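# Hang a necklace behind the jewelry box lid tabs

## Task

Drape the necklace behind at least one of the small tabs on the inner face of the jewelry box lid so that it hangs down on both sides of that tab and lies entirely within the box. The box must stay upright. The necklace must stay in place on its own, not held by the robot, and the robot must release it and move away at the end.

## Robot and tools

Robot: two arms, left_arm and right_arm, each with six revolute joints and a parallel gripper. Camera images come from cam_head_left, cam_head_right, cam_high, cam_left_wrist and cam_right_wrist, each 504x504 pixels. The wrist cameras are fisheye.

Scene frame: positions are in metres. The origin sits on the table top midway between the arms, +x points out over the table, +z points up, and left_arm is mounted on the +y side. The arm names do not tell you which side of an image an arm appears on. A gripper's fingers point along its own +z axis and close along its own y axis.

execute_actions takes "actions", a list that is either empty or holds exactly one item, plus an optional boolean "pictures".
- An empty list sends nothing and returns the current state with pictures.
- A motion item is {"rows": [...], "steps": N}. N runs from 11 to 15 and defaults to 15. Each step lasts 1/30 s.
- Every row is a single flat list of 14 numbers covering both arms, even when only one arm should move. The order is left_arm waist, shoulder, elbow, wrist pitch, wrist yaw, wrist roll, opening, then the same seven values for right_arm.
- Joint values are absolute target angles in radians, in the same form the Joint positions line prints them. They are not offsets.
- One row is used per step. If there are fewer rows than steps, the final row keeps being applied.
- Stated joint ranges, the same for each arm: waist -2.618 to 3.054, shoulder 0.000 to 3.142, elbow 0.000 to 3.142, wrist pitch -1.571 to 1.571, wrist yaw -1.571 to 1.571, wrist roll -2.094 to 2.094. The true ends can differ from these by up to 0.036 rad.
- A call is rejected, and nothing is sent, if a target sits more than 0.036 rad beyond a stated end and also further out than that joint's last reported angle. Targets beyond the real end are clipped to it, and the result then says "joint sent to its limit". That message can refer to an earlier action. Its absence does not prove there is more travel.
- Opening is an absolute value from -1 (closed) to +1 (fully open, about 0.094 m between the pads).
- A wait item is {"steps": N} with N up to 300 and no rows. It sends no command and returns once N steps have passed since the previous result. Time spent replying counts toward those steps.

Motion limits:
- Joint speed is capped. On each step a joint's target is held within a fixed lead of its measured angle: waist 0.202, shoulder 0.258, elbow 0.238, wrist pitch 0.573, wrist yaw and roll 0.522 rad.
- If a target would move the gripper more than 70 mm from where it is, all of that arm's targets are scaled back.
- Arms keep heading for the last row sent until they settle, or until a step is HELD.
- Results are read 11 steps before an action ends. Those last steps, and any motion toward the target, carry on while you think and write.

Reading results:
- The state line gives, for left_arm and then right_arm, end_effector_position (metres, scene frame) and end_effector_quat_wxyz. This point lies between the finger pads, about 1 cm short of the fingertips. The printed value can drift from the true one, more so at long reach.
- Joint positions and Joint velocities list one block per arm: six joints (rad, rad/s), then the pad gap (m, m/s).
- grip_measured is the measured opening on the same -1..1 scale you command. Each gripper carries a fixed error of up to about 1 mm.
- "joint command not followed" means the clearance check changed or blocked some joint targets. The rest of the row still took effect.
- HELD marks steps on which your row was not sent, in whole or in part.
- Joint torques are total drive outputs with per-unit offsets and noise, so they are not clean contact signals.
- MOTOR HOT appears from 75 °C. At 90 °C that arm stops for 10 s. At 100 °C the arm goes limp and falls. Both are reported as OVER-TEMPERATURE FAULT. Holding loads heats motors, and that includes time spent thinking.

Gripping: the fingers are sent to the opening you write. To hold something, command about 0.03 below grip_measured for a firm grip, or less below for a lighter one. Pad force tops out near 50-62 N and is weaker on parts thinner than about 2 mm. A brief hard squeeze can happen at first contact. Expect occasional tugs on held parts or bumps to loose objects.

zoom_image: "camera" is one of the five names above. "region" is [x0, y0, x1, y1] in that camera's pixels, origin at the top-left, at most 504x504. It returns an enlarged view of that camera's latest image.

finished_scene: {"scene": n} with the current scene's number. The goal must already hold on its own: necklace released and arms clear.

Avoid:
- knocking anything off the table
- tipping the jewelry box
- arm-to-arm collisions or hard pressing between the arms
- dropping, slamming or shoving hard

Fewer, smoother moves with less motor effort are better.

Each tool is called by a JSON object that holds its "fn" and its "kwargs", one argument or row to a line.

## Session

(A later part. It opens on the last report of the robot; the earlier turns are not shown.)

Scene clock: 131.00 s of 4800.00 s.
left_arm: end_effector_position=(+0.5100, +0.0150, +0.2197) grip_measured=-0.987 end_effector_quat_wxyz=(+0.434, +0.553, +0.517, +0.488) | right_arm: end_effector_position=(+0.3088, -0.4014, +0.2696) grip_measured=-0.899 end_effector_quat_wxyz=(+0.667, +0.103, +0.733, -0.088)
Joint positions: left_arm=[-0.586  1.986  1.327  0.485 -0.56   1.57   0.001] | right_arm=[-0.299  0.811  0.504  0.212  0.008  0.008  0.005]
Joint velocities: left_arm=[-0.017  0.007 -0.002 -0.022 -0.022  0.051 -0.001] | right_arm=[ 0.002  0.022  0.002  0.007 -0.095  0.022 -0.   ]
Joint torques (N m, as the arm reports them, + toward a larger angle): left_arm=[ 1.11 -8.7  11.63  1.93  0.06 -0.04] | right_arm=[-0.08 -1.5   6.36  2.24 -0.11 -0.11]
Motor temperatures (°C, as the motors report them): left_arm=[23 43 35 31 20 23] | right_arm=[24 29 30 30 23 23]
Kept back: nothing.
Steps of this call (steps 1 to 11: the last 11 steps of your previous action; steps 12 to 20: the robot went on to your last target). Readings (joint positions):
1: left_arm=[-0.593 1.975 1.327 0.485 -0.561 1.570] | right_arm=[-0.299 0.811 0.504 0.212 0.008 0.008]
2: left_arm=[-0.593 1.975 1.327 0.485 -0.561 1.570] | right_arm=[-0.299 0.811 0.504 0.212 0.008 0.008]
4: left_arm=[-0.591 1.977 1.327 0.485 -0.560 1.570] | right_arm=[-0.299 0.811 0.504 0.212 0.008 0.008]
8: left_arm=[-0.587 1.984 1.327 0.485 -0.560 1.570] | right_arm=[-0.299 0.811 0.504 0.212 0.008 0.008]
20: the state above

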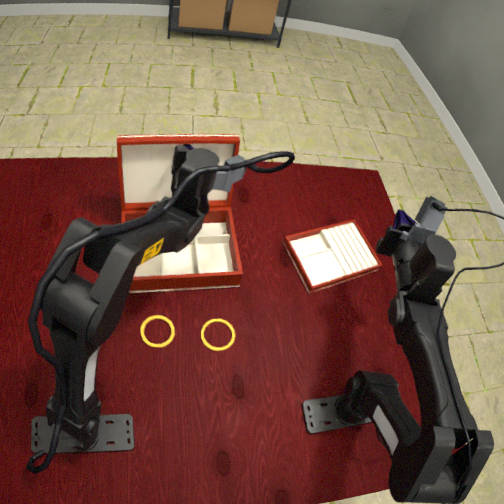

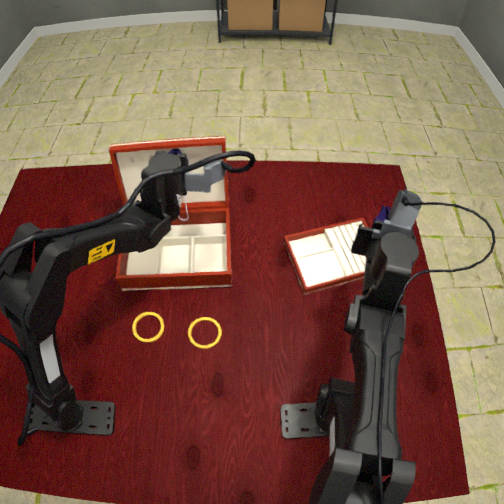

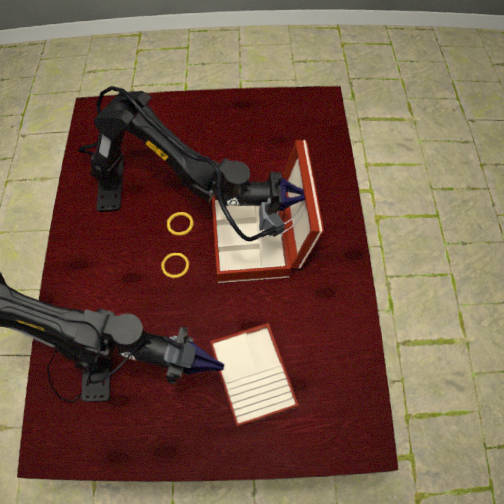

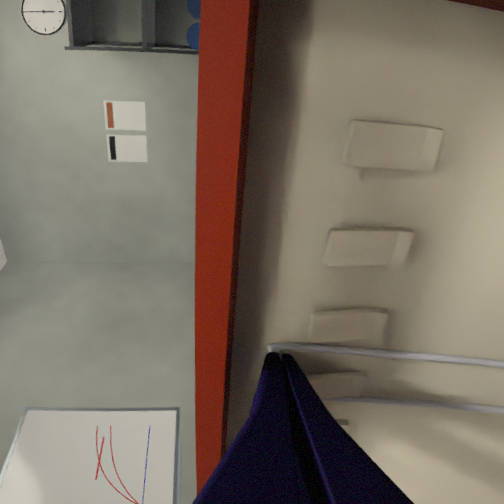

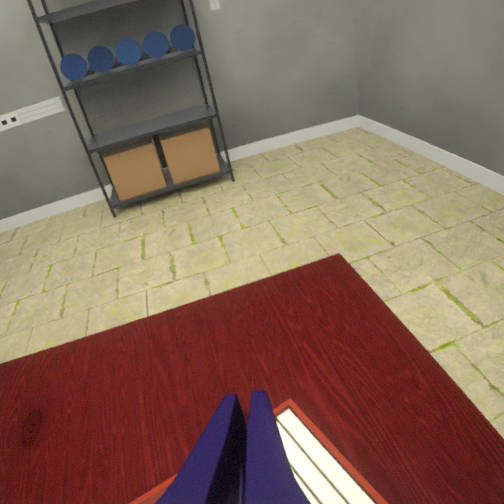

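{"fn": "execute_actions", "kwargs": {
  "actions": [
    {"rows":[[-0.571,2.009,1.367,0.47,-0.552,1.57,-1,-0.3,0.8,0.5,0.2,0,0,-0.9],[-0.57,2.013,1.373,0.47,-0.55,1.57,-1,-0.3,0.8,0.5,0.2,0,0,-0.9],[-0.569,2.017,1.379,0.47,-0.548,1.57,-1,-0.3,0.8,0.5,0.2,0,0,-0.9],[-0.567,2.022,1.385,0.47,-0.546,1.57,-1,-0.3,0.8,0.5,0.2,0,0,-0.9]],"steps":12}
  ]
}}

{"fn": "execute_actions", "kwargs": {
  "actions": [
    {"steps":20}
  ],
  "pictures": true
}}

{"fn": "zoom_image", "kwargs": {
  "camera": "cam_left_wrist",
  "region": [200,250,450,500]
}}

Scene clock: 131.90 s of 4800.00 s.
left_arm: end_effector_position=(+0.5100, +0.0150, +0.2197) grip_measured=-0.987 end_effector_quat_wxyz=(+0.434, +0.553, +0.517, +0.488) | right_arm: end_effector_position=(+0.3088, -0.4014, +0.2696) grip_measured=-0.899 end_effector_quat_wxyz=(+0.667, +0.103, +0.733, -0.088)
Joint positions: left_arm=[-0.586  1.986  1.327  0.485 -0.56   1.57   0.001] | right_arm=[-0.299  0.811  0.504  0.212  0.008  0.008  0.005]
Joint velocities: left_arm=[-0.007  0.007  0.007  0.007 -0.007  0.007 -0.   ] | right_arm=[-0.012 -0.012 -0.012 -0.022 -0.051 -0.081 -0.   ]
Joint torques (N m, as the arm reports them, + toward a larger angle): left_arm=[ 1.16 -8.44 12.21  1.93  0.07 -0.04] | right_arm=[-0.19 -1.66  6.31  2.23 -0.1  -0.14]
Motor temperatures (°C, as the motors report them): left_arm=[23 43 35 31 20 23] | right_arm=[24 29 30 30 23 23]
Steps of this call (steps 1 to 15: the robot went on to your last target; steps 16 to 26: nothing new was sent; step 27: the first step of this action). Readings (joint positions):
27: the state above

Scene clock: 132.57 s of 4800.00 s.
left_arm: end_effector_position=(+0.5159, +0.0137, +0.2202) grip_measured=-0.987 end_effector_quat_wxyz=(+0.436, +0.551, +0.517, +0.489) | right_arm: end_effector_position=(+0.3088, -0.4014, +0.2696) grip_measured=-0.899 end_effector_quat_wxyz=(+0.667, +0.103, +0.733, -0.088)
Joint positions: left_arm=[-0.581  2.006  1.354  0.485 -0.554  1.571  0.001] | right_arm=[-0.299  0.811  0.504  0.212  0.008  0.008  0.005]
Joint velocities: left_arm=[ 0.002 -0.012  0.012 -0.022  0.051  0.037  0.001] | right_arm=[ 0.012 -0.002 -0.027 -0.037  0.081  0.022  0.   ]
Joint torques (N m, as the arm reports them, + toward a larger angle): left_arm=[ 1.14 -9.06 11.51  1.95  0.08 -0.04] | right_arm=[-0.11 -1.72  6.4   2.21 -0.14 -0.1 ]
Motor temperatures (°C, as the motors report them): left_arm=[23 43 35 31 20 23] | right_arm=[24 29 30 30 23 23]
Kept back: nothing.
Steps of this call (steps 1 to 11: the last 11 steps of your previous action; steps 12 to 20: the robot went on to your last target). Readings (joint positions):
1: left_arm=[-0.586 1.987 1.330 0.485 -0.560 1.571] | right_arm=[-0.299 0.811 0.504 0.212 0.008 0.008]
2: left_arm=[-0.586 1.990 1.335 0.485 -0.560 1.571] | right_arm=[-0.299 0.811 0.504 0.212 0.008 0.008]
4: left_arm=[-0.585 1.998 1.348 0.485 -0.558 1.571] | right_arm=[-0.299 0.811 0.504 0.212 0.008 0.008]
8: left_arm=[-0.582 2.005 1.354 0.485 -0.557 1.571] | right_arm=[-0.299 0.811 0.504 0.212 0.008 0.008]
20: the state above

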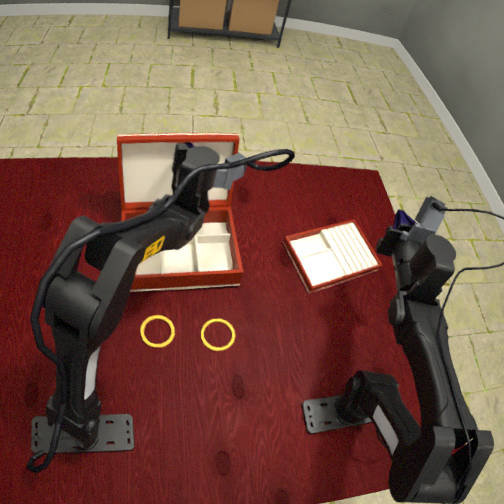

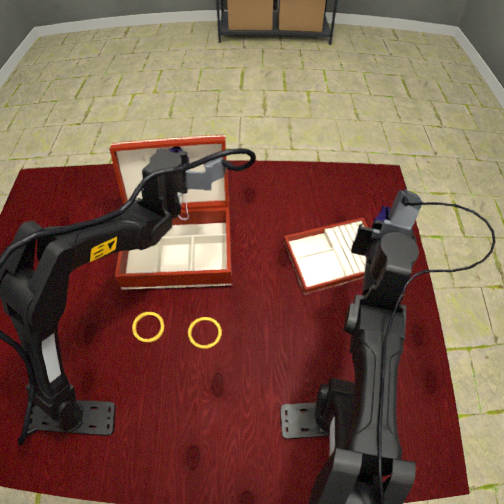

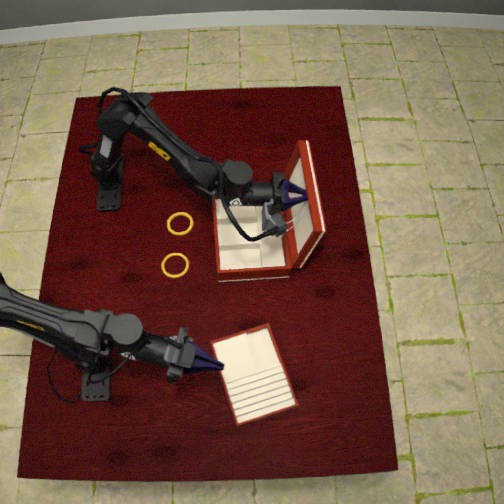

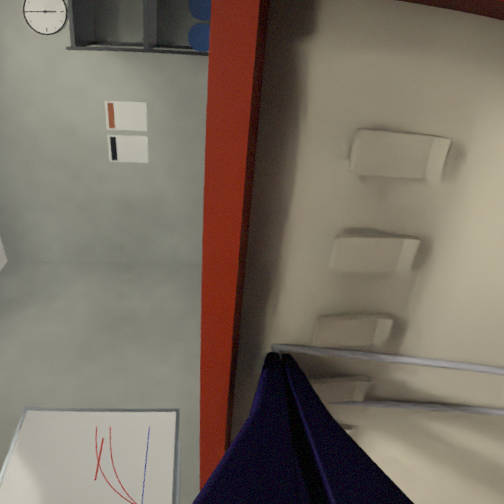

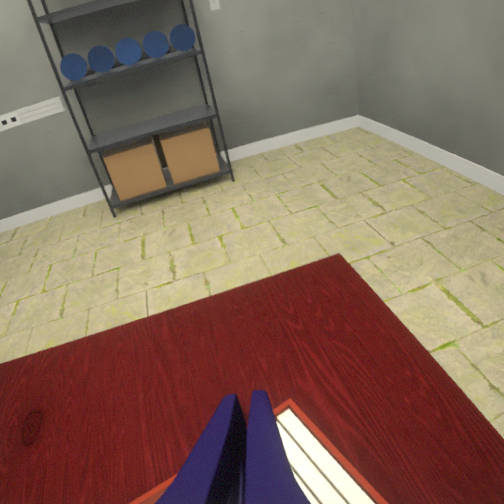

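Region (200, 250, 450, 500) of cam_left_wrist's 504x504 image, scaled by 2.016, with more detail than that image has.

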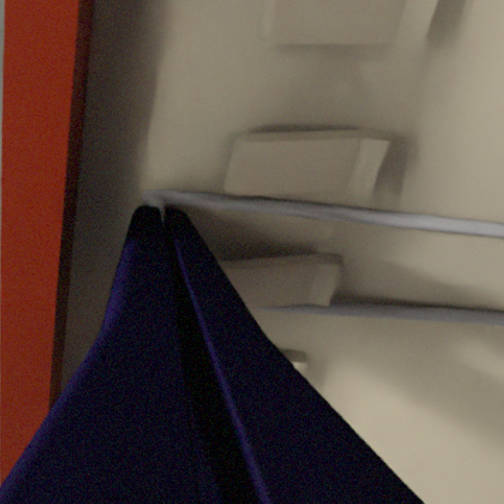

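{"fn": "execute_actions", "kwargs": {
  "actions": [
    {"rows":[[-0.567,2.022,1.385,0.47,-0.546,1.57,-0.97,-0.3,0.8,0.5,0.2,0,0,-0.9],[-0.567,2.022,1.385,0.47,-0.546,1.57,-0.94,-0.3,0.8,0.5,0.2,0,0,-0.9],[-0.567,2.022,1.385,0.47,-0.546,1.57,-0.91,-0.3,0.8,0.5,0.2,0,0,-0.9],[-0.567,2.022,1.385,0.47,-0.546,1.57,-0.88,-0.3,0.8,0.5,0.2,0,0,-0.9]],"steps":12}
  ]
}}

{"fn": "execute_actions", "kwargs": {
  "actions": [
    {"steps":18}
  ],
  "pictures": true
}}

{"fn": "zoom_image", "kwargs": {
  "camera": "cam_left_wrist",
  "region": [200,250,450,500]
}}

Scene clock: 135.27 s of 4800.00 s.
left_arm: end_effector_position=(+0.5159, +0.0137, +0.2202) grip_measured=-0.973 end_effector_quat_wxyz=(+0.436, +0.551, +0.517, +0.489) | right_arm: end_effector_position=(+0.3088, -0.4014, +0.2696) grip_measured=-0.899 end_effector_quat_wxyz=(+0.667, +0.103, +0.733, -0.088)
Joint positions: left_arm=[-0.581  2.006  1.354  0.485 -0.554  1.571  0.001] | right_arm=[-0.299  0.811  0.504  0.212  0.008  0.008  0.005]
Joint velocities: left_arm=[ 0.002 -0.007 -0.002  0.022  0.066 -0.022  0.014] | right_arm=[ 0.007  0.017  0.002 -0.051 -0.022 -0.037  0.   ]
Joint torques (N m, as the arm reports them, + toward a larger angle): left_arm=[ 1.03 -9.1  11.49  1.95  0.07 -0.05] | right_arm=[ 0.11 -1.83  6.39  2.25 -0.07 -0.12]
Motor temperatures (°C, as the motors report them): left_arm=[23 42 36 32 20 23] | right_arm=[24 29 30 30 23 23]
Steps of this call (steps 1 to 15: the robot went on to your last target; steps 16 to 80: nothing new was sent; step 81: the first step of this action). Readings (joint positions):
81: the state above

Scene clock: 135.87 s of 4800.00 s.
left_arm: end_effector_position=(+0.5160, +0.0135, +0.2206) grip_measured=-0.882 end_effector_quat_wxyz=(+0.437, +0.551, +0.516, +0.488) | right_arm: end_effector_position=(+0.3088, -0.4014, +0.2696) grip_measured=-0.899 end_effector_quat_wxyz=(+0.667, +0.103, +0.733, -0.088)
Joint positions: left_arm=[-0.581  2.006  1.355  0.484 -0.553  1.571  0.006] | right_arm=[-0.299  0.811  0.504  0.212  0.008  0.008  0.005]
Joint velocities: left_arm=[-0.002 -0.012 -0.022 -0.051  0.007  0.037 -0.001] | right_arm=[-0.002  0.012 -0.002 -0.051 -0.022 -0.081  0.   ]
Joint torques (N m, as the arm reports them, + toward a larger angle): left_arm=[ 1.07 -9.02 11.44  1.95  0.06 -0.04] | right_arm=[-0.11 -1.56  6.47  2.24 -0.08 -0.1 ]
Motor temperatures (°C, as the motors report them): left_arm=[23 42 36 32 20 23] | right_arm=[24 29 30 30 23 23]
Kept back: nothing.
Steps of this call (steps 1 to 11: the last 11 steps of your previous action; steps 12 to 15: the robot went on to your last target; steps 16 to 18: nothing new was sent). Readings (joint positions):
1: left_arm=[-0.581 2.006 1.354 0.485 -0.554 1.571] | right_arm=[-0.299 0.811 0.504 0.212 0.008 0.008]
2: left_arm=[-0.581 2.006 1.354 0.485 -0.554 1.571] | right_arm=[-0.299 0.811 0.504 0.212 0.008 0.008]
4: left_arm=[-0.581 2.006 1.354 0.485 -0.554 1.571] | right_arm=[-0.299 0.811 0.504 0.212 0.008 0.008]
8: left_arm=[-0.581 2.006 1.355 0.484 -0.553 1.571] | right_arm=[-0.299 0.811 0.504 0.212 0.008 0.008]
18: the state above
All arms were judged still, so your last target was given up. Only a new action makes them travel on or press farther. Fingers that are still opening or closing keep moving.

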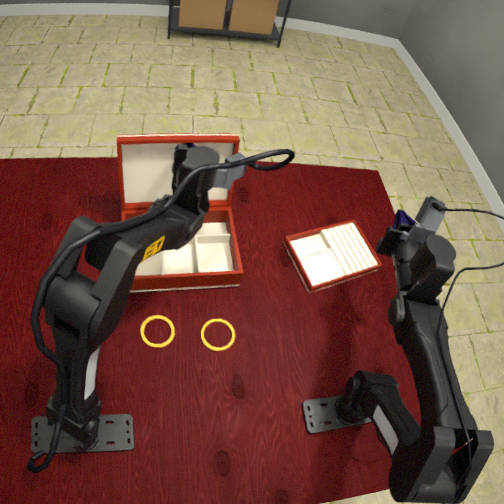

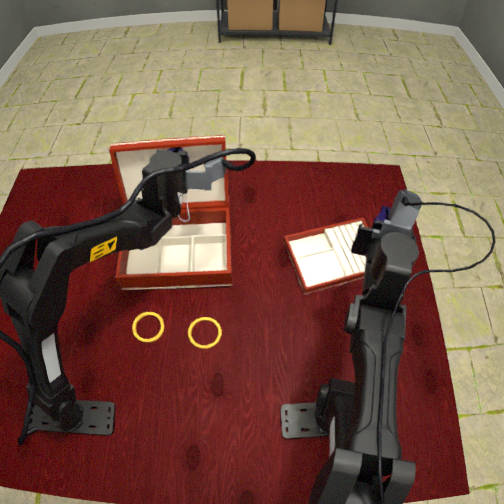

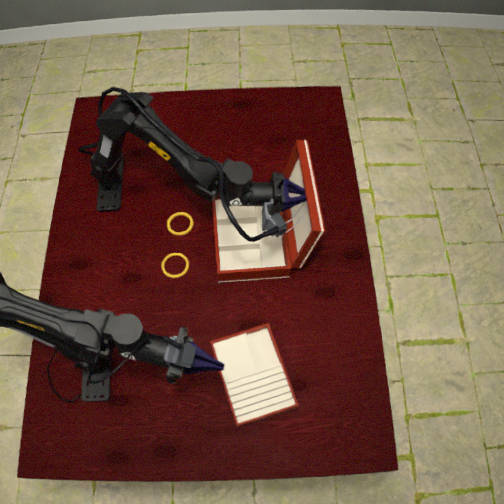

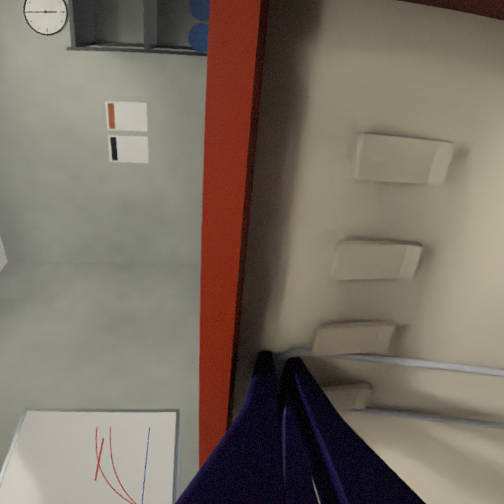

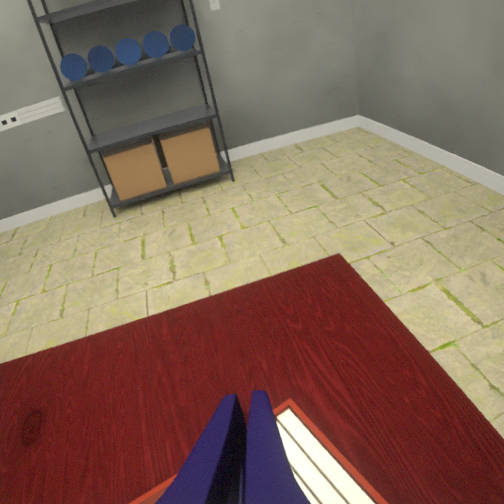

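Region (200, 250, 450, 500) of cam_left_wrist's 504x504 image, scaled by 2.016, with more detail than that image has.

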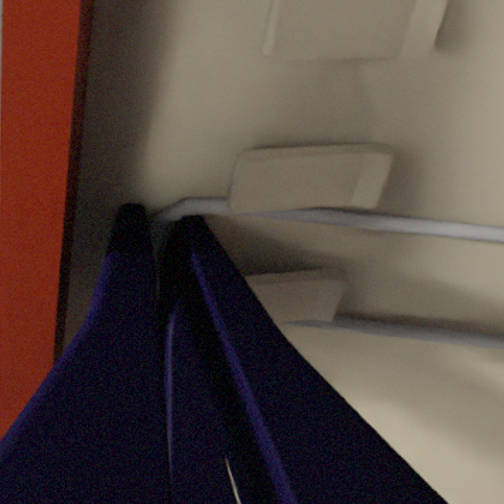

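{"fn": "execute_actions", "kwargs": {
  "actions": [
    {"rows":[[-0.567,2.0,1.4,0.45,-0.546,1.57,-0.88,-0.3,0.8,0.5,0.2,0,0,-0.9],[-0.567,1.998,1.415,0.425,-0.546,1.57,-0.88,-0.3,0.8,0.5,0.2,0,0,-0.9],[-0.567,1.996,1.43,0.39,-0.546,1.57,-0.88,-0.3,0.8,0.5,0.2,0,0,-0.9],[-0.567,1.994,1.445,0.355,-0.546,1.57,-0.88,-0.3,0.8,0.5,0.2,0,0,-0.9],[-0.567,1.992,1.46,0.32,-0.546,1.57,-0.88,-0.3,0.8,0.5,0.2,0,0,-0.9],[-0.567,1.99,1.475,0.285,-0.546,1.57,-0.88,-0.3,0.8,0.5,0.2,0,0,-0.9],[-0.567,1.988,1.49,0.25,-0.546,1.57,-0.88,-0.3,0.8,0.5,0.2,0,0,-0.9],[-0.567,1.985,1.504,0.215,-0.546,1.57,-0.88,-0.3,0.8,0.5,0.2,0,0,-0.9],[-0.567,1.982,1.504,0.19,-0.546,1.57,-0.88,-0.3,0.8,0.5,0.2,0,0,-0.9]],"steps":15}
  ]
}}

{"fn": "execute_actions", "kwargs": {
  "actions": [
    {"steps":18}
  ],
  "pictures": true
}}

{"fn": "zoom_image", "kwargs": {
  "camera": "cam_left_wrist",
  "region": [200,250,450,500]
}}

Scene clock: 136.90 s of 4800.00 s.
left_arm: end_effector_position=(+0.5178, +0.0125, +0.2232) grip_measured=-0.882 end_effector_quat_wxyz=(+0.430, +0.557, +0.517, +0.487) | right_arm: end_effector_position=(+0.3088, -0.4014, +0.2696) grip_measured=-0.899 end_effector_quat_wxyz=(+0.667, +0.103, +0.733, -0.088)
Joint positions: left_arm=[-0.581  2.006  1.383  0.438 -0.553  1.571  0.006] | right_arm=[-0.299  0.811  0.504  0.212  0.008  0.008  0.005]
Joint velocities: left_arm=[ 0.007 -0.012  0.369 -0.667  0.022 -0.051  0.001] | right_arm=[-0.002 -0.012 -0.002 -0.037 -0.081  0.037  0.001]
Joint torques (N m, as the arm reports them, + toward a larger angle): left_arm=[  1.06 -11.21  12.14   2.15   0.07  -0.03] | right_arm=[-0.23 -1.66  6.43  2.22 -0.11 -0.06]
Motor temperatures (°C, as the motors report them): left_arm=[23 42 36 32 20 23] | right_arm=[24 29 30 30 23 23]
Steps of this call (steps 1 to 27: nothing new was sent; steps 28 to 31: the first 4 steps of this action). Readings (joint positions):
28: left_arm=[-0.581 2.006 1.357 0.482 -0.553 1.571] | right_arm=[-0.299 0.811 0.504 0.212 0.008 0.008]
29: left_arm=[-0.581 2.006 1.362 0.472 -0.553 1.571] | right_arm=[-0.299 0.811 0.504 0.212 0.008 0.008]
31: the state above

Scene clock: 137.50 s of 4800.00 s.
left_arm: end_effector_position=(+0.5186, +0.0131, +0.2204) grip_measured=-0.882 end_effector_quat_wxyz=(+0.385, +0.594, +0.524, +0.473) | right_arm: end_effector_position=(+0.3088, -0.4014, +0.2696) grip_measured=-0.899 end_effector_quat_wxyz=(+0.667, +0.103, +0.733, -0.088)
Joint positions: left_arm=[-0.58   2.002  1.475  0.221 -0.553  1.571  0.006] | right_arm=[-0.299  0.811  0.504  0.212  0.008  0.008  0.005]
Joint velocities: left_arm=[ 0.002  0.007 -0.007 -0.007 -0.037 -0.081  0.001] | right_arm=[ 0.017 -0.022 -0.002 -0.037 -0.051 -0.066 -0.001]
Joint torques (N m, as the arm reports them, + toward a larger angle): left_arm=[  0.94 -11.9   11.62   1.8    0.    -0.05] | right_arm=[-0.15 -1.65  6.29  2.23 -0.06 -0.13]
Motor temperatures (°C, as the motors report them): left_arm=[23 42 36 32 20 23] | right_arm=[24 29 30 30 23 23]
Kept back: nothing.
Steps of this call (steps 1 to 11: the last 11 steps of your previous action; steps 12 to 18: the robot went on to your last target). Readings (joint positions):
1: left_arm=[-0.581 2.006 1.397 0.411 -0.553 1.571] | right_arm=[-0.299 0.811 0.504 0.212 0.008 0.008]
2: left_arm=[-0.581 2.006 1.410 0.385 -0.553 1.571] | right_arm=[-0.299 0.811 0.504 0.212 0.008 0.008]
4: left_arm=[-0.581 2.006 1.438 0.325 -0.553 1.571] | right_arm=[-0.299 0.811 0.504 0.212 0.008 0.008]
8: left_arm=[-0.581 2.006 1.471 0.251 -0.553 1.571] | right_arm=[-0.299 0.811 0.504 0.212 0.008 0.008]
18: the state above

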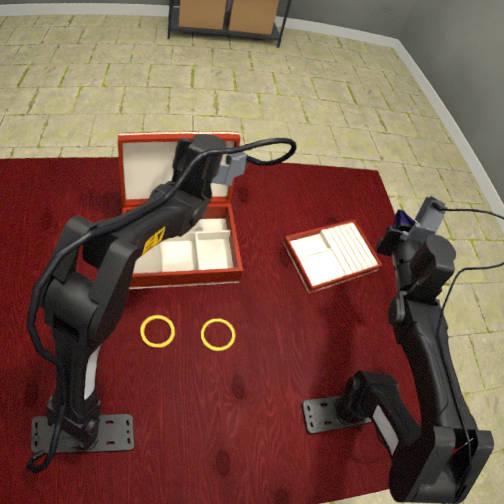

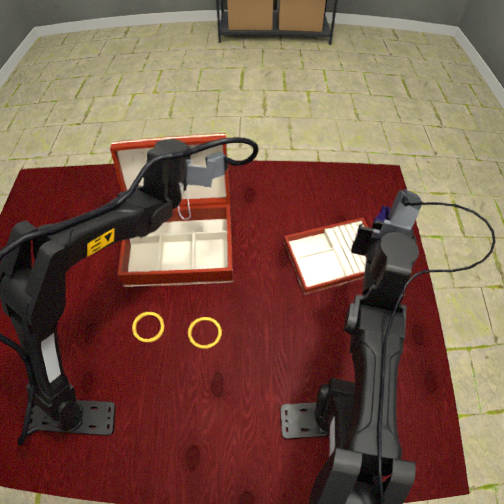

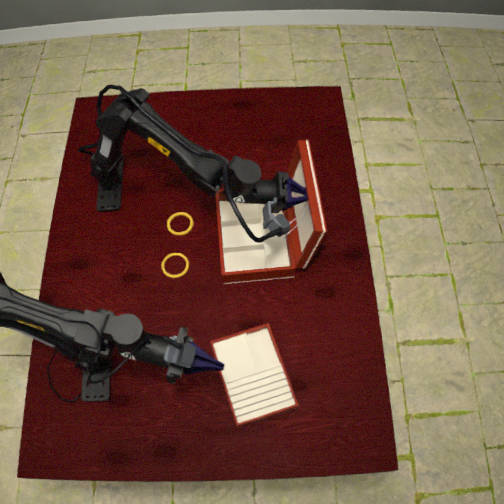

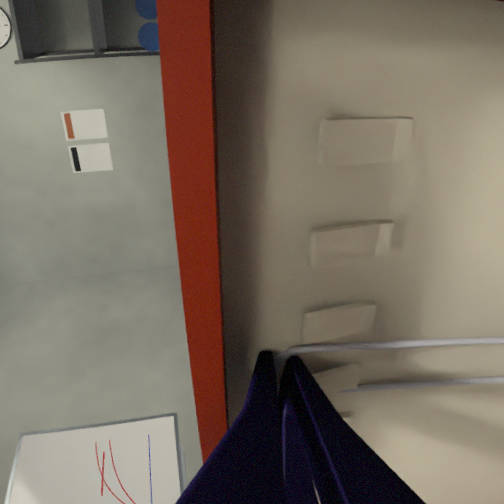

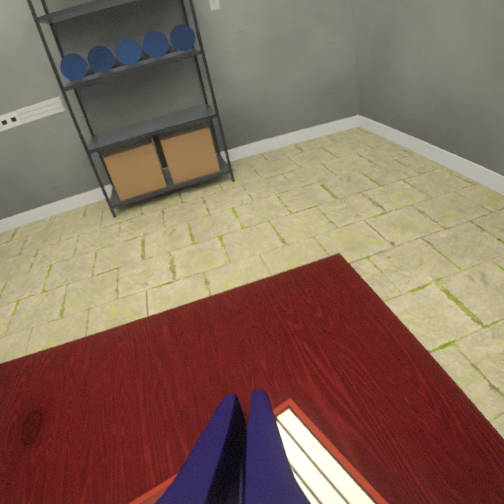

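Region (200, 250, 450, 500) of cam_left_wrist's 504x504 image, scaled by 2.016, with more detail than that image has.

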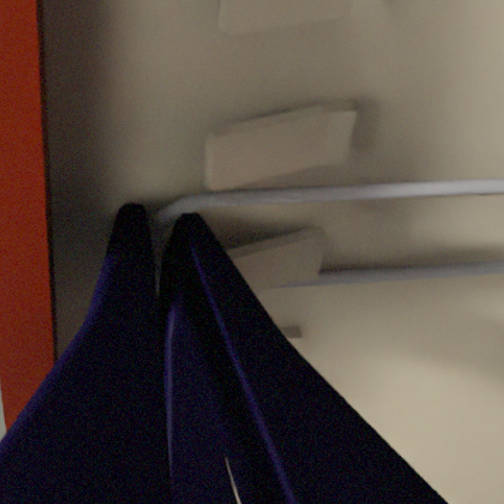

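{"fn": "execute_actions", "kwargs": {
  "actions": [
    {"rows":[[-0.567,1.99,1.52,0.16,-0.546,1.57,-0.88,-0.3,0.8,0.5,0.2,0,0,-0.9],[-0.567,1.995,1.536,0.13,-0.546,1.57,-0.88,-0.3,0.8,0.5,0.2,0,0,-0.9],[-0.567,2.0,1.552,0.1,-0.546,1.57,-0.88,-0.3,0.8,0.5,0.2,0,0,-0.9],[-0.567,2.004,1.568,0.07,-0.546,1.57,-0.88,-0.3,0.8,0.5,0.2,0,0,-0.9],[-0.567,2.008,1.584,0.04,-0.546,1.57,-0.88,-0.3,0.8,0.5,0.2,0,0,-0.9],[-0.567,2.012,1.6,0.01,-0.546,1.57,-0.88,-0.3,0.8,0.5,0.2,0,0,-0.9],[-0.567,2.015,1.616,-0.02,-0.546,1.57,-0.88,-0.3,0.8,0.5,0.2,0,0,-0.9],[-0.567,2.018,1.632,-0.05,-0.546,1.57,-0.88,-0.3,0.8,0.5,0.2,0,0,-0.9],[-0.567,2.02,1.648,-0.08,-0.546,1.57,-0.88,-0.3,0.8,0.5,0.2,0,0,-0.9],[-0.567,2.022,1.664,-0.11,-0.546,1.57,-0.88,-0.3,0.8,0.5,0.2,0,0,-0.9],[-0.567,2.024,1.68,-0.14,-0.546,1.57,-0.88,-0.3,0.8,0.5,0.2,0,0,-0.9],[-0.567,2.026,1.696,-0.17,-0.546,1.57,-0.88,-0.3,0.8,0.5,0.2,0,0,-0.9],[-0.567,2.028,1.712,-0.2,-0.546,1.57,-0.88,-0.3,0.8,0.5,0.2,0,0,-0.9],[-0.567,2.03,1.728,-0.235,-0.546,1.57,-0.88,-0.3,0.8,0.5,0.2,0,0,-0.9],[-0.567,2.03,1.74,-0.27,-0.546,1.57,-0.88,-0.3,0.8,0.5,0.2,0,0,-0.9]],"steps":15}
  ]
}}

{"fn": "execute_actions", "kwargs": {
  "actions": [
    {"steps":22}
  ],
  "pictures": true
}}

{"fn": "zoom_image", "kwargs": {
  "camera": "cam_left_wrist",
  "region": [200,250,450,500]
}}

Scene clock: 139.23 s of 4800.00 s.
left_arm: end_effector_position=(+0.5190, +0.0128, +0.2236) grip_measured=-0.882 end_effector_quat_wxyz=(+0.376, +0.601, +0.525, +0.470) | right_arm: end_effector_position=(+0.3088, -0.4014, +0.2696) grip_measured=-0.899 end_effector_quat_wxyz=(+0.667, +0.103, +0.733, -0.088)
Joint positions: left_arm=[-0.58   2.001  1.508  0.164 -0.553  1.571  0.006] | right_arm=[-0.299  0.811  0.504  0.212  0.008  0.008  0.005]
Joint velocities: left_arm=[ 0.007  0.007  0.388 -0.784 -0.022 -0.081 -0.   ] | right_arm=[ 0.007 -0.022 -0.002 -0.007 -0.022 -0.037 -0.   ]
Joint torques (N m, as the arm reports them, + toward a larger angle): left_arm=[  0.98 -10.3   12.2    2.27   0.    -0.03] | right_arm=[-0.05 -1.59  6.2   2.23 -0.1  -0.12]
Motor temperatures (°C, as the motors report them): left_arm=[23 43 37 32 20 23] | right_arm=[24 29 30 30 23 23]
Steps of this call (steps 1 to 15: the robot went on to your last target; steps 16 to 48: nothing new was sent; steps 49 to 52: the first 4 steps of this action). Readings (joint positions):
49: left_arm=[-0.580 2.001 1.478 0.216 -0.553 1.571] | right_arm=[-0.299 0.811 0.504 0.212 0.008 0.008]
50: left_arm=[-0.580 2.001 1.485 0.203 -0.553 1.571] | right_arm=[-0.299 0.811 0.504 0.212 0.008 0.008]
52: the state above

Scene clock: 139.97 s of 4800.00 s.
left_arm: end_effector_position=(+0.5114, +0.0162, +0.2196) grip_measured=-0.882 end_effector_quat_wxyz=(+0.289, +0.666, +0.531, +0.437) | right_arm: end_effector_position=(+0.3088, -0.4014, +0.2696) grip_measured=-0.899 end_effector_quat_wxyz=(+0.667, +0.103, +0.733, -0.088)
Joint positions: left_arm=[-0.58   2.025  1.71  -0.242 -0.547  1.571  0.006] | right_arm=[-0.299  0.811  0.504  0.212  0.008  0.008  0.005]
Joint velocities: left_arm=[-0.002 -0.027 -0.027 -0.081 -0.022  0.066 -0.001] | right_arm=[ 0.007  0.002 -0.007 -0.007 -0.007  0.037  0.   ]
Joint torques (N m, as the arm reports them, + toward a larger angle): left_arm=[  0.84 -10.35  11.73   1.77  -0.15  -0.06] | right_arm=[-0.03 -1.85  6.21  2.21 -0.13 -0.1 ]
Motor temperatures (°C, as the motors report them): left_arm=[23 43 37 32 20 23] | right_arm=[24 29 30 30 23 23]
Kept back: nothing.
Steps of this call (steps 1 to 11: the last 11 steps of your previous action; steps 12 to 22: the robot went on to your last target). Readings (joint positions):
1: left_arm=[-0.580 2.001 1.521 0.135 -0.553 1.571] | right_arm=[-0.299 0.811 0.504 0.212 0.008 0.008]
2: left_arm=[-0.580 2.003 1.534 0.108 -0.553 1.571] | right_arm=[-0.299 0.811 0.504 0.212 0.008 0.008]
4: left_arm=[-0.580 2.006 1.564 0.050 -0.553 1.571] | right_arm=[-0.299 0.811 0.504 0.212 0.008 0.008]
8: left_arm=[-0.580 2.017 1.628 -0.065 -0.553 1.571] | right_arm=[-0.299 0.811 0.504 0.212 0.008 0.008]
22: the state above

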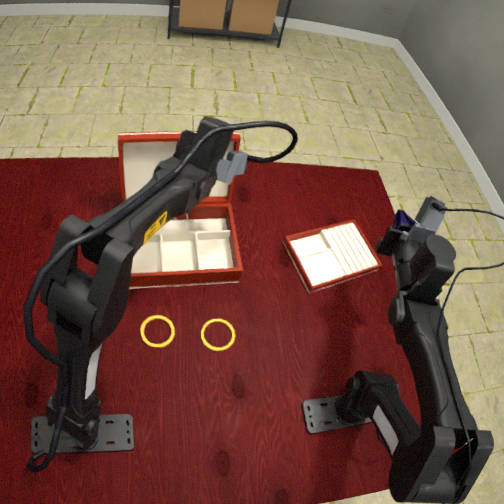

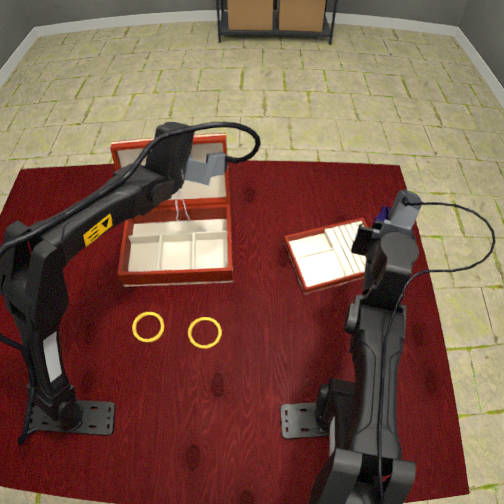

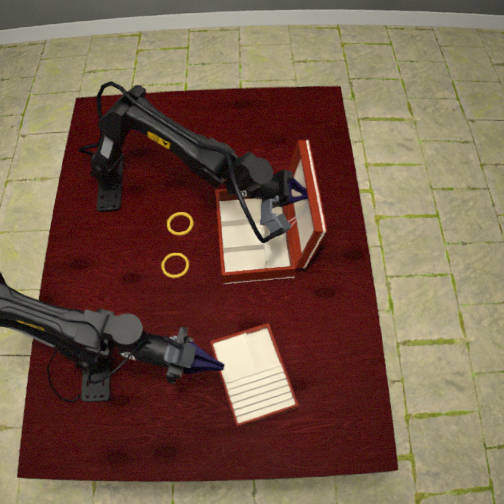

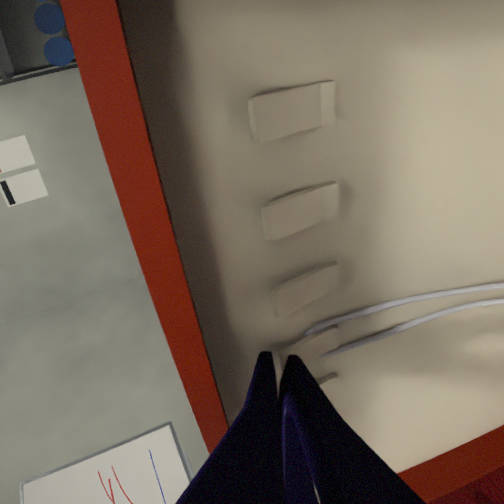

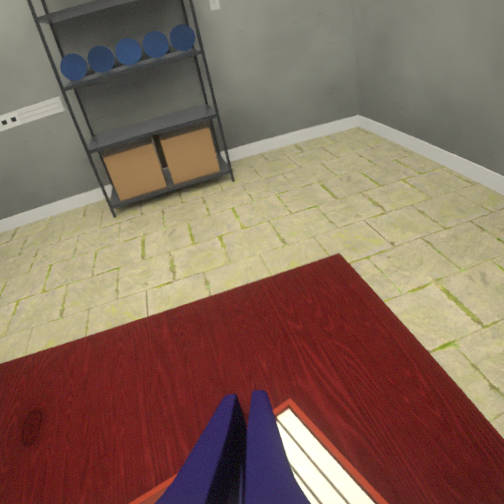

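Region (200, 250, 450, 500) of cam_left_wrist's 504x504 image, scaled by 2.016, with more detail than that image has.

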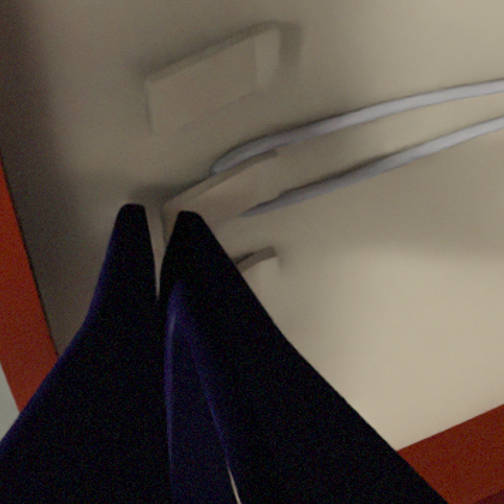

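{"fn": "execute_actions", "kwargs": {
  "actions": [
    {"rows":[[-0.567,2.0,1.74,-0.27,-0.546,1.57,-0.88,-0.3,0.8,0.5,0.2,0,0,-0.9],[-0.567,1.97,1.73,-0.27,-0.546,1.57,-0.88,-0.3,0.8,0.5,0.2,0,0,-0.9],[-0.56,1.94,1.72,-0.27,-0.546,1.57,-0.88,-0.3,0.8,0.5,0.2,0,0,-0.9],[-0.55,1.9,1.7,-0.27,-0.546,1.57,-0.88,-0.3,0.8,0.5,0.2,0,0,-0.9],[-0.53,1.85,1.66,-0.27,-0.546,1.57,-0.88,-0.3,0.8,0.5,0.2,0,0,-0.9],[-0.5,1.78,1.6,-0.25,-0.55,1.57,-0.88,-0.3,0.8,0.5,0.2,0,0,-0.9],[-0.46,1.7,1.53,-0.22,-0.55,1.57,-0.88,-0.3,0.8,0.5,0.2,0,0,-0.9],[-0.4,1.6,1.45,-0.2,-0.55,1.57,-0.88,-0.3,0.8,0.5,0.2,0,0,-0.9],[-0.3,1.45,1.3,-0.15,-0.55,1.57,-0.88,-0.3,0.8,0.5,0.2,0,0,-0.9],[-0.2,1.3,1.15,-0.1,-0.55,1.57,-0.88,-0.3,0.8,0.5,0.2,0,0,-0.9],[-0.1,1.1,1.0,0,-0.55,1.57,-0.88,-0.3,0.8,0.5,0.2,0,0,-0.9]],"steps":15}
  ]
}}

{"fn": "execute_actions", "kwargs": {
  "actions": [
    {"steps":50}
  ],
  "pictures": true
}}

{"fn": "zoom_image", "kwargs": {
  "camera": "cam_head_left",
  "region": [100,120,260,310]
}}

Scene clock: 140.87 s of 4800.00 s.
left_arm: end_effector_position=(+0.5077, +0.0198, +0.2271) grip_measured=-0.882 end_effector_quat_wxyz=(+0.289, +0.666, +0.531, +0.437) | right_arm: end_effector_position=(+0.3088, -0.4014, +0.2696) grip_measured=-0.899 end_effector_quat_wxyz=(+0.667, +0.103, +0.733, -0.088)
Joint positions: left_arm=[-0.577  2.003  1.708 -0.261 -0.546  1.571  0.006] | right_arm=[-0.299  0.811  0.504  0.212  0.008  0.008  0.005]
Joint velocities: left_arm=[ 0.046 -0.481 -0.164 -0.168  0.095 -0.022  0.   ] | right_arm=[ 0.002 -0.002 -0.002  0.051 -0.022 -0.022  0.   ]
Joint torques (N m, as the arm reports them, + toward a larger angle): left_arm=[  1.84 -16.14   9.36   1.98  -0.26  -0.03] | right_arm=[-0.24 -1.63  6.38  2.24 -0.06 -0.14]
Motor temperatures (°C, as the motors report them): left_arm=[23 43 37 32 20 23] | right_arm=[24 29 30 31 23 23]
Steps of this call (steps 1 to 23: the robot went on to your last target; steps 24 to 27: the first 4 steps of this action). Readings (joint positions):
24: left_arm=[-0.580 2.025 1.710 -0.249 -0.547 1.571] | right_arm=[-0.299 0.811 0.504 0.212 0.008 0.008]
25: left_arm=[-0.580 2.022 1.710 -0.250 -0.547 1.571] | right_arm=[-0.299 0.811 0.504 0.212 0.008 0.008]
27: the state above

Scene clock: 142.53 s of 4800.00 s.
left_arm: end_effector_position=(+0.3393, +0.3085, +0.3794) grip_measured=-0.882 end_effector_quat_wxyz=(+0.333, +0.379, +0.622, +0.599) | right_arm: end_effector_position=(+0.3088, -0.4014, +0.2696) grip_measured=-0.899 end_effector_quat_wxyz=(+0.667, +0.103, +0.733, -0.088)
Joint positions: left_arm=[-0.089  1.09   1.02  -0.001 -0.56   1.572  0.006] | right_arm=[-0.299  0.811  0.504  0.212  0.008  0.008  0.005]
Joint velocities: left_arm=[-0.012 -0.017  0.007  0.022  0.007  0.007  0.   ] | right_arm=[ 0.022 -0.007 -0.012  0.022  0.037  0.007 -0.   ]
Joint torques (N m, as the arm reports them, + toward a larger angle): left_arm=[-0.7  -1.83  7.59  2.09  0.14 -0.07] | right_arm=[-0.13 -1.53  6.21  2.21 -0.09 -0.06]
Motor temperatures (°C, as the motors report them): left_arm=[23 42 36 32 20 23] | right_arm=[24 29 30 31 23 23]
Kept back: nothing.
Steps of this call (steps 1 to 11: the last 11 steps of your previous action; steps 12 to 45: the robot went on to your last target; steps 46 to 50: nothing new was sent). Readings (joint positions):
1: left_arm=[-0.573 1.978 1.696 -0.266 -0.540 1.571] | right_arm=[-0.299 0.811 0.504 0.212 0.008 0.008]
2: left_arm=[-0.567 1.943 1.668 -0.272 -0.536 1.571] | right_arm=[-0.299 0.811 0.504 0.212 0.008 0.008]
4: left_arm=[-0.539 1.852 1.600 -0.263 -0.535 1.572] | right_arm=[-0.299 0.811 0.504 0.212 0.008 0.008]
8: left_arm=[-0.406 1.651 1.437 -0.180 -0.534 1.572] | right_arm=[-0.299 0.811 0.504 0.212 0.008 0.008]
50: the state above
All arms were judged still, so your last target was given up. Only a new action makes them travel on or press farther. Fingers that are still opening or closing keep moving.

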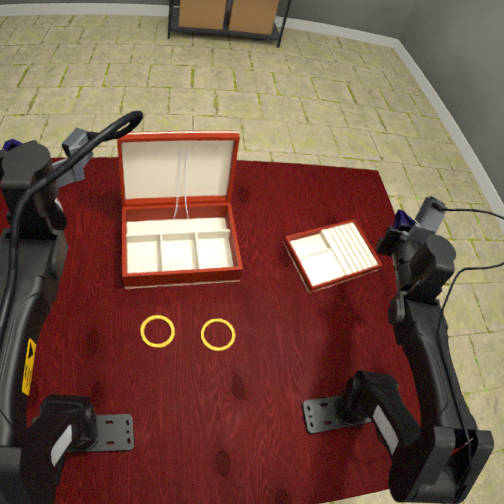

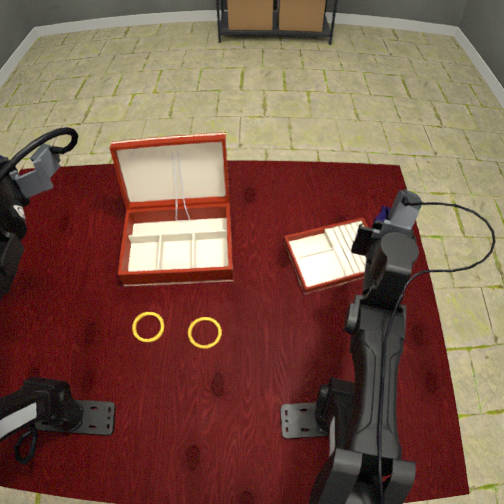

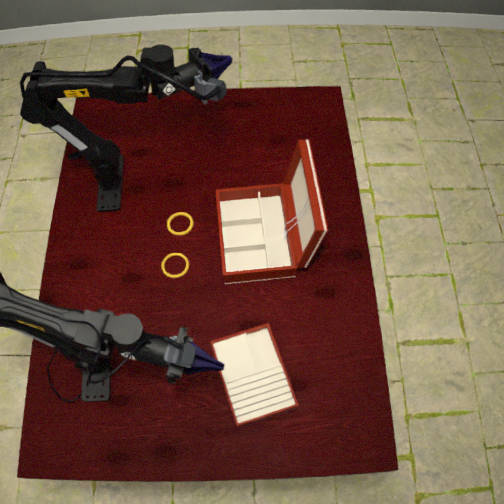

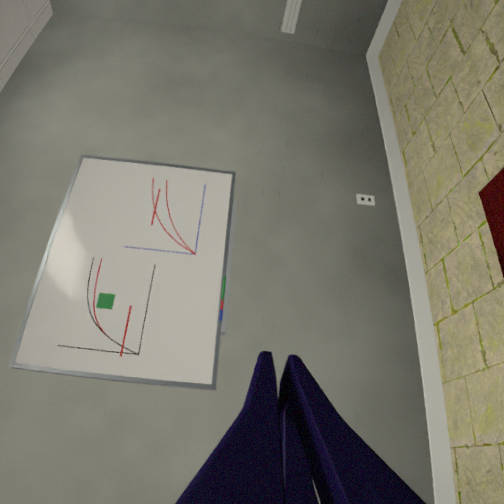

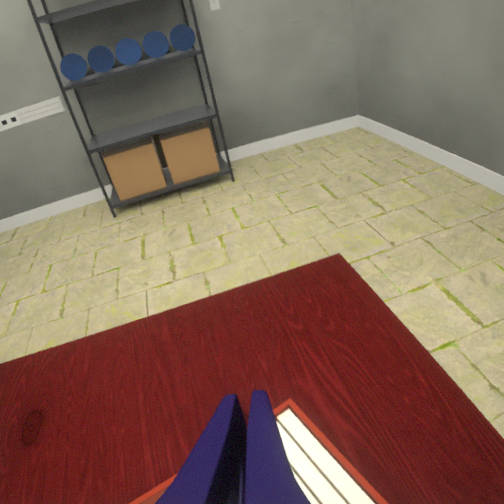

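Region (100, 120, 260, 310) of cam_head_left's 504x504 image, scaled by 2.653, with more detail than that image has; it fills the left 424 columns of this view, and the rest is white.

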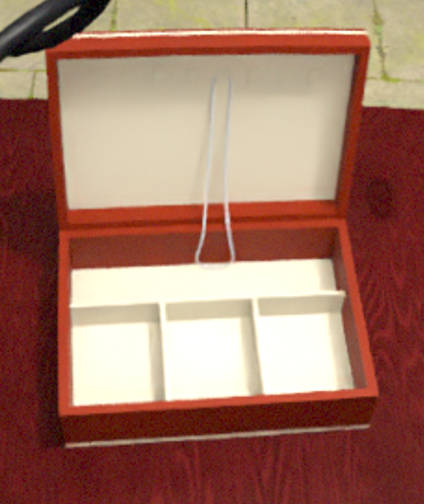

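Hanging, with all of it inside the box.

{"fn": "finished_scene", "kwargs": {
  "scene": 2
}}

The scene is finished: the task was done.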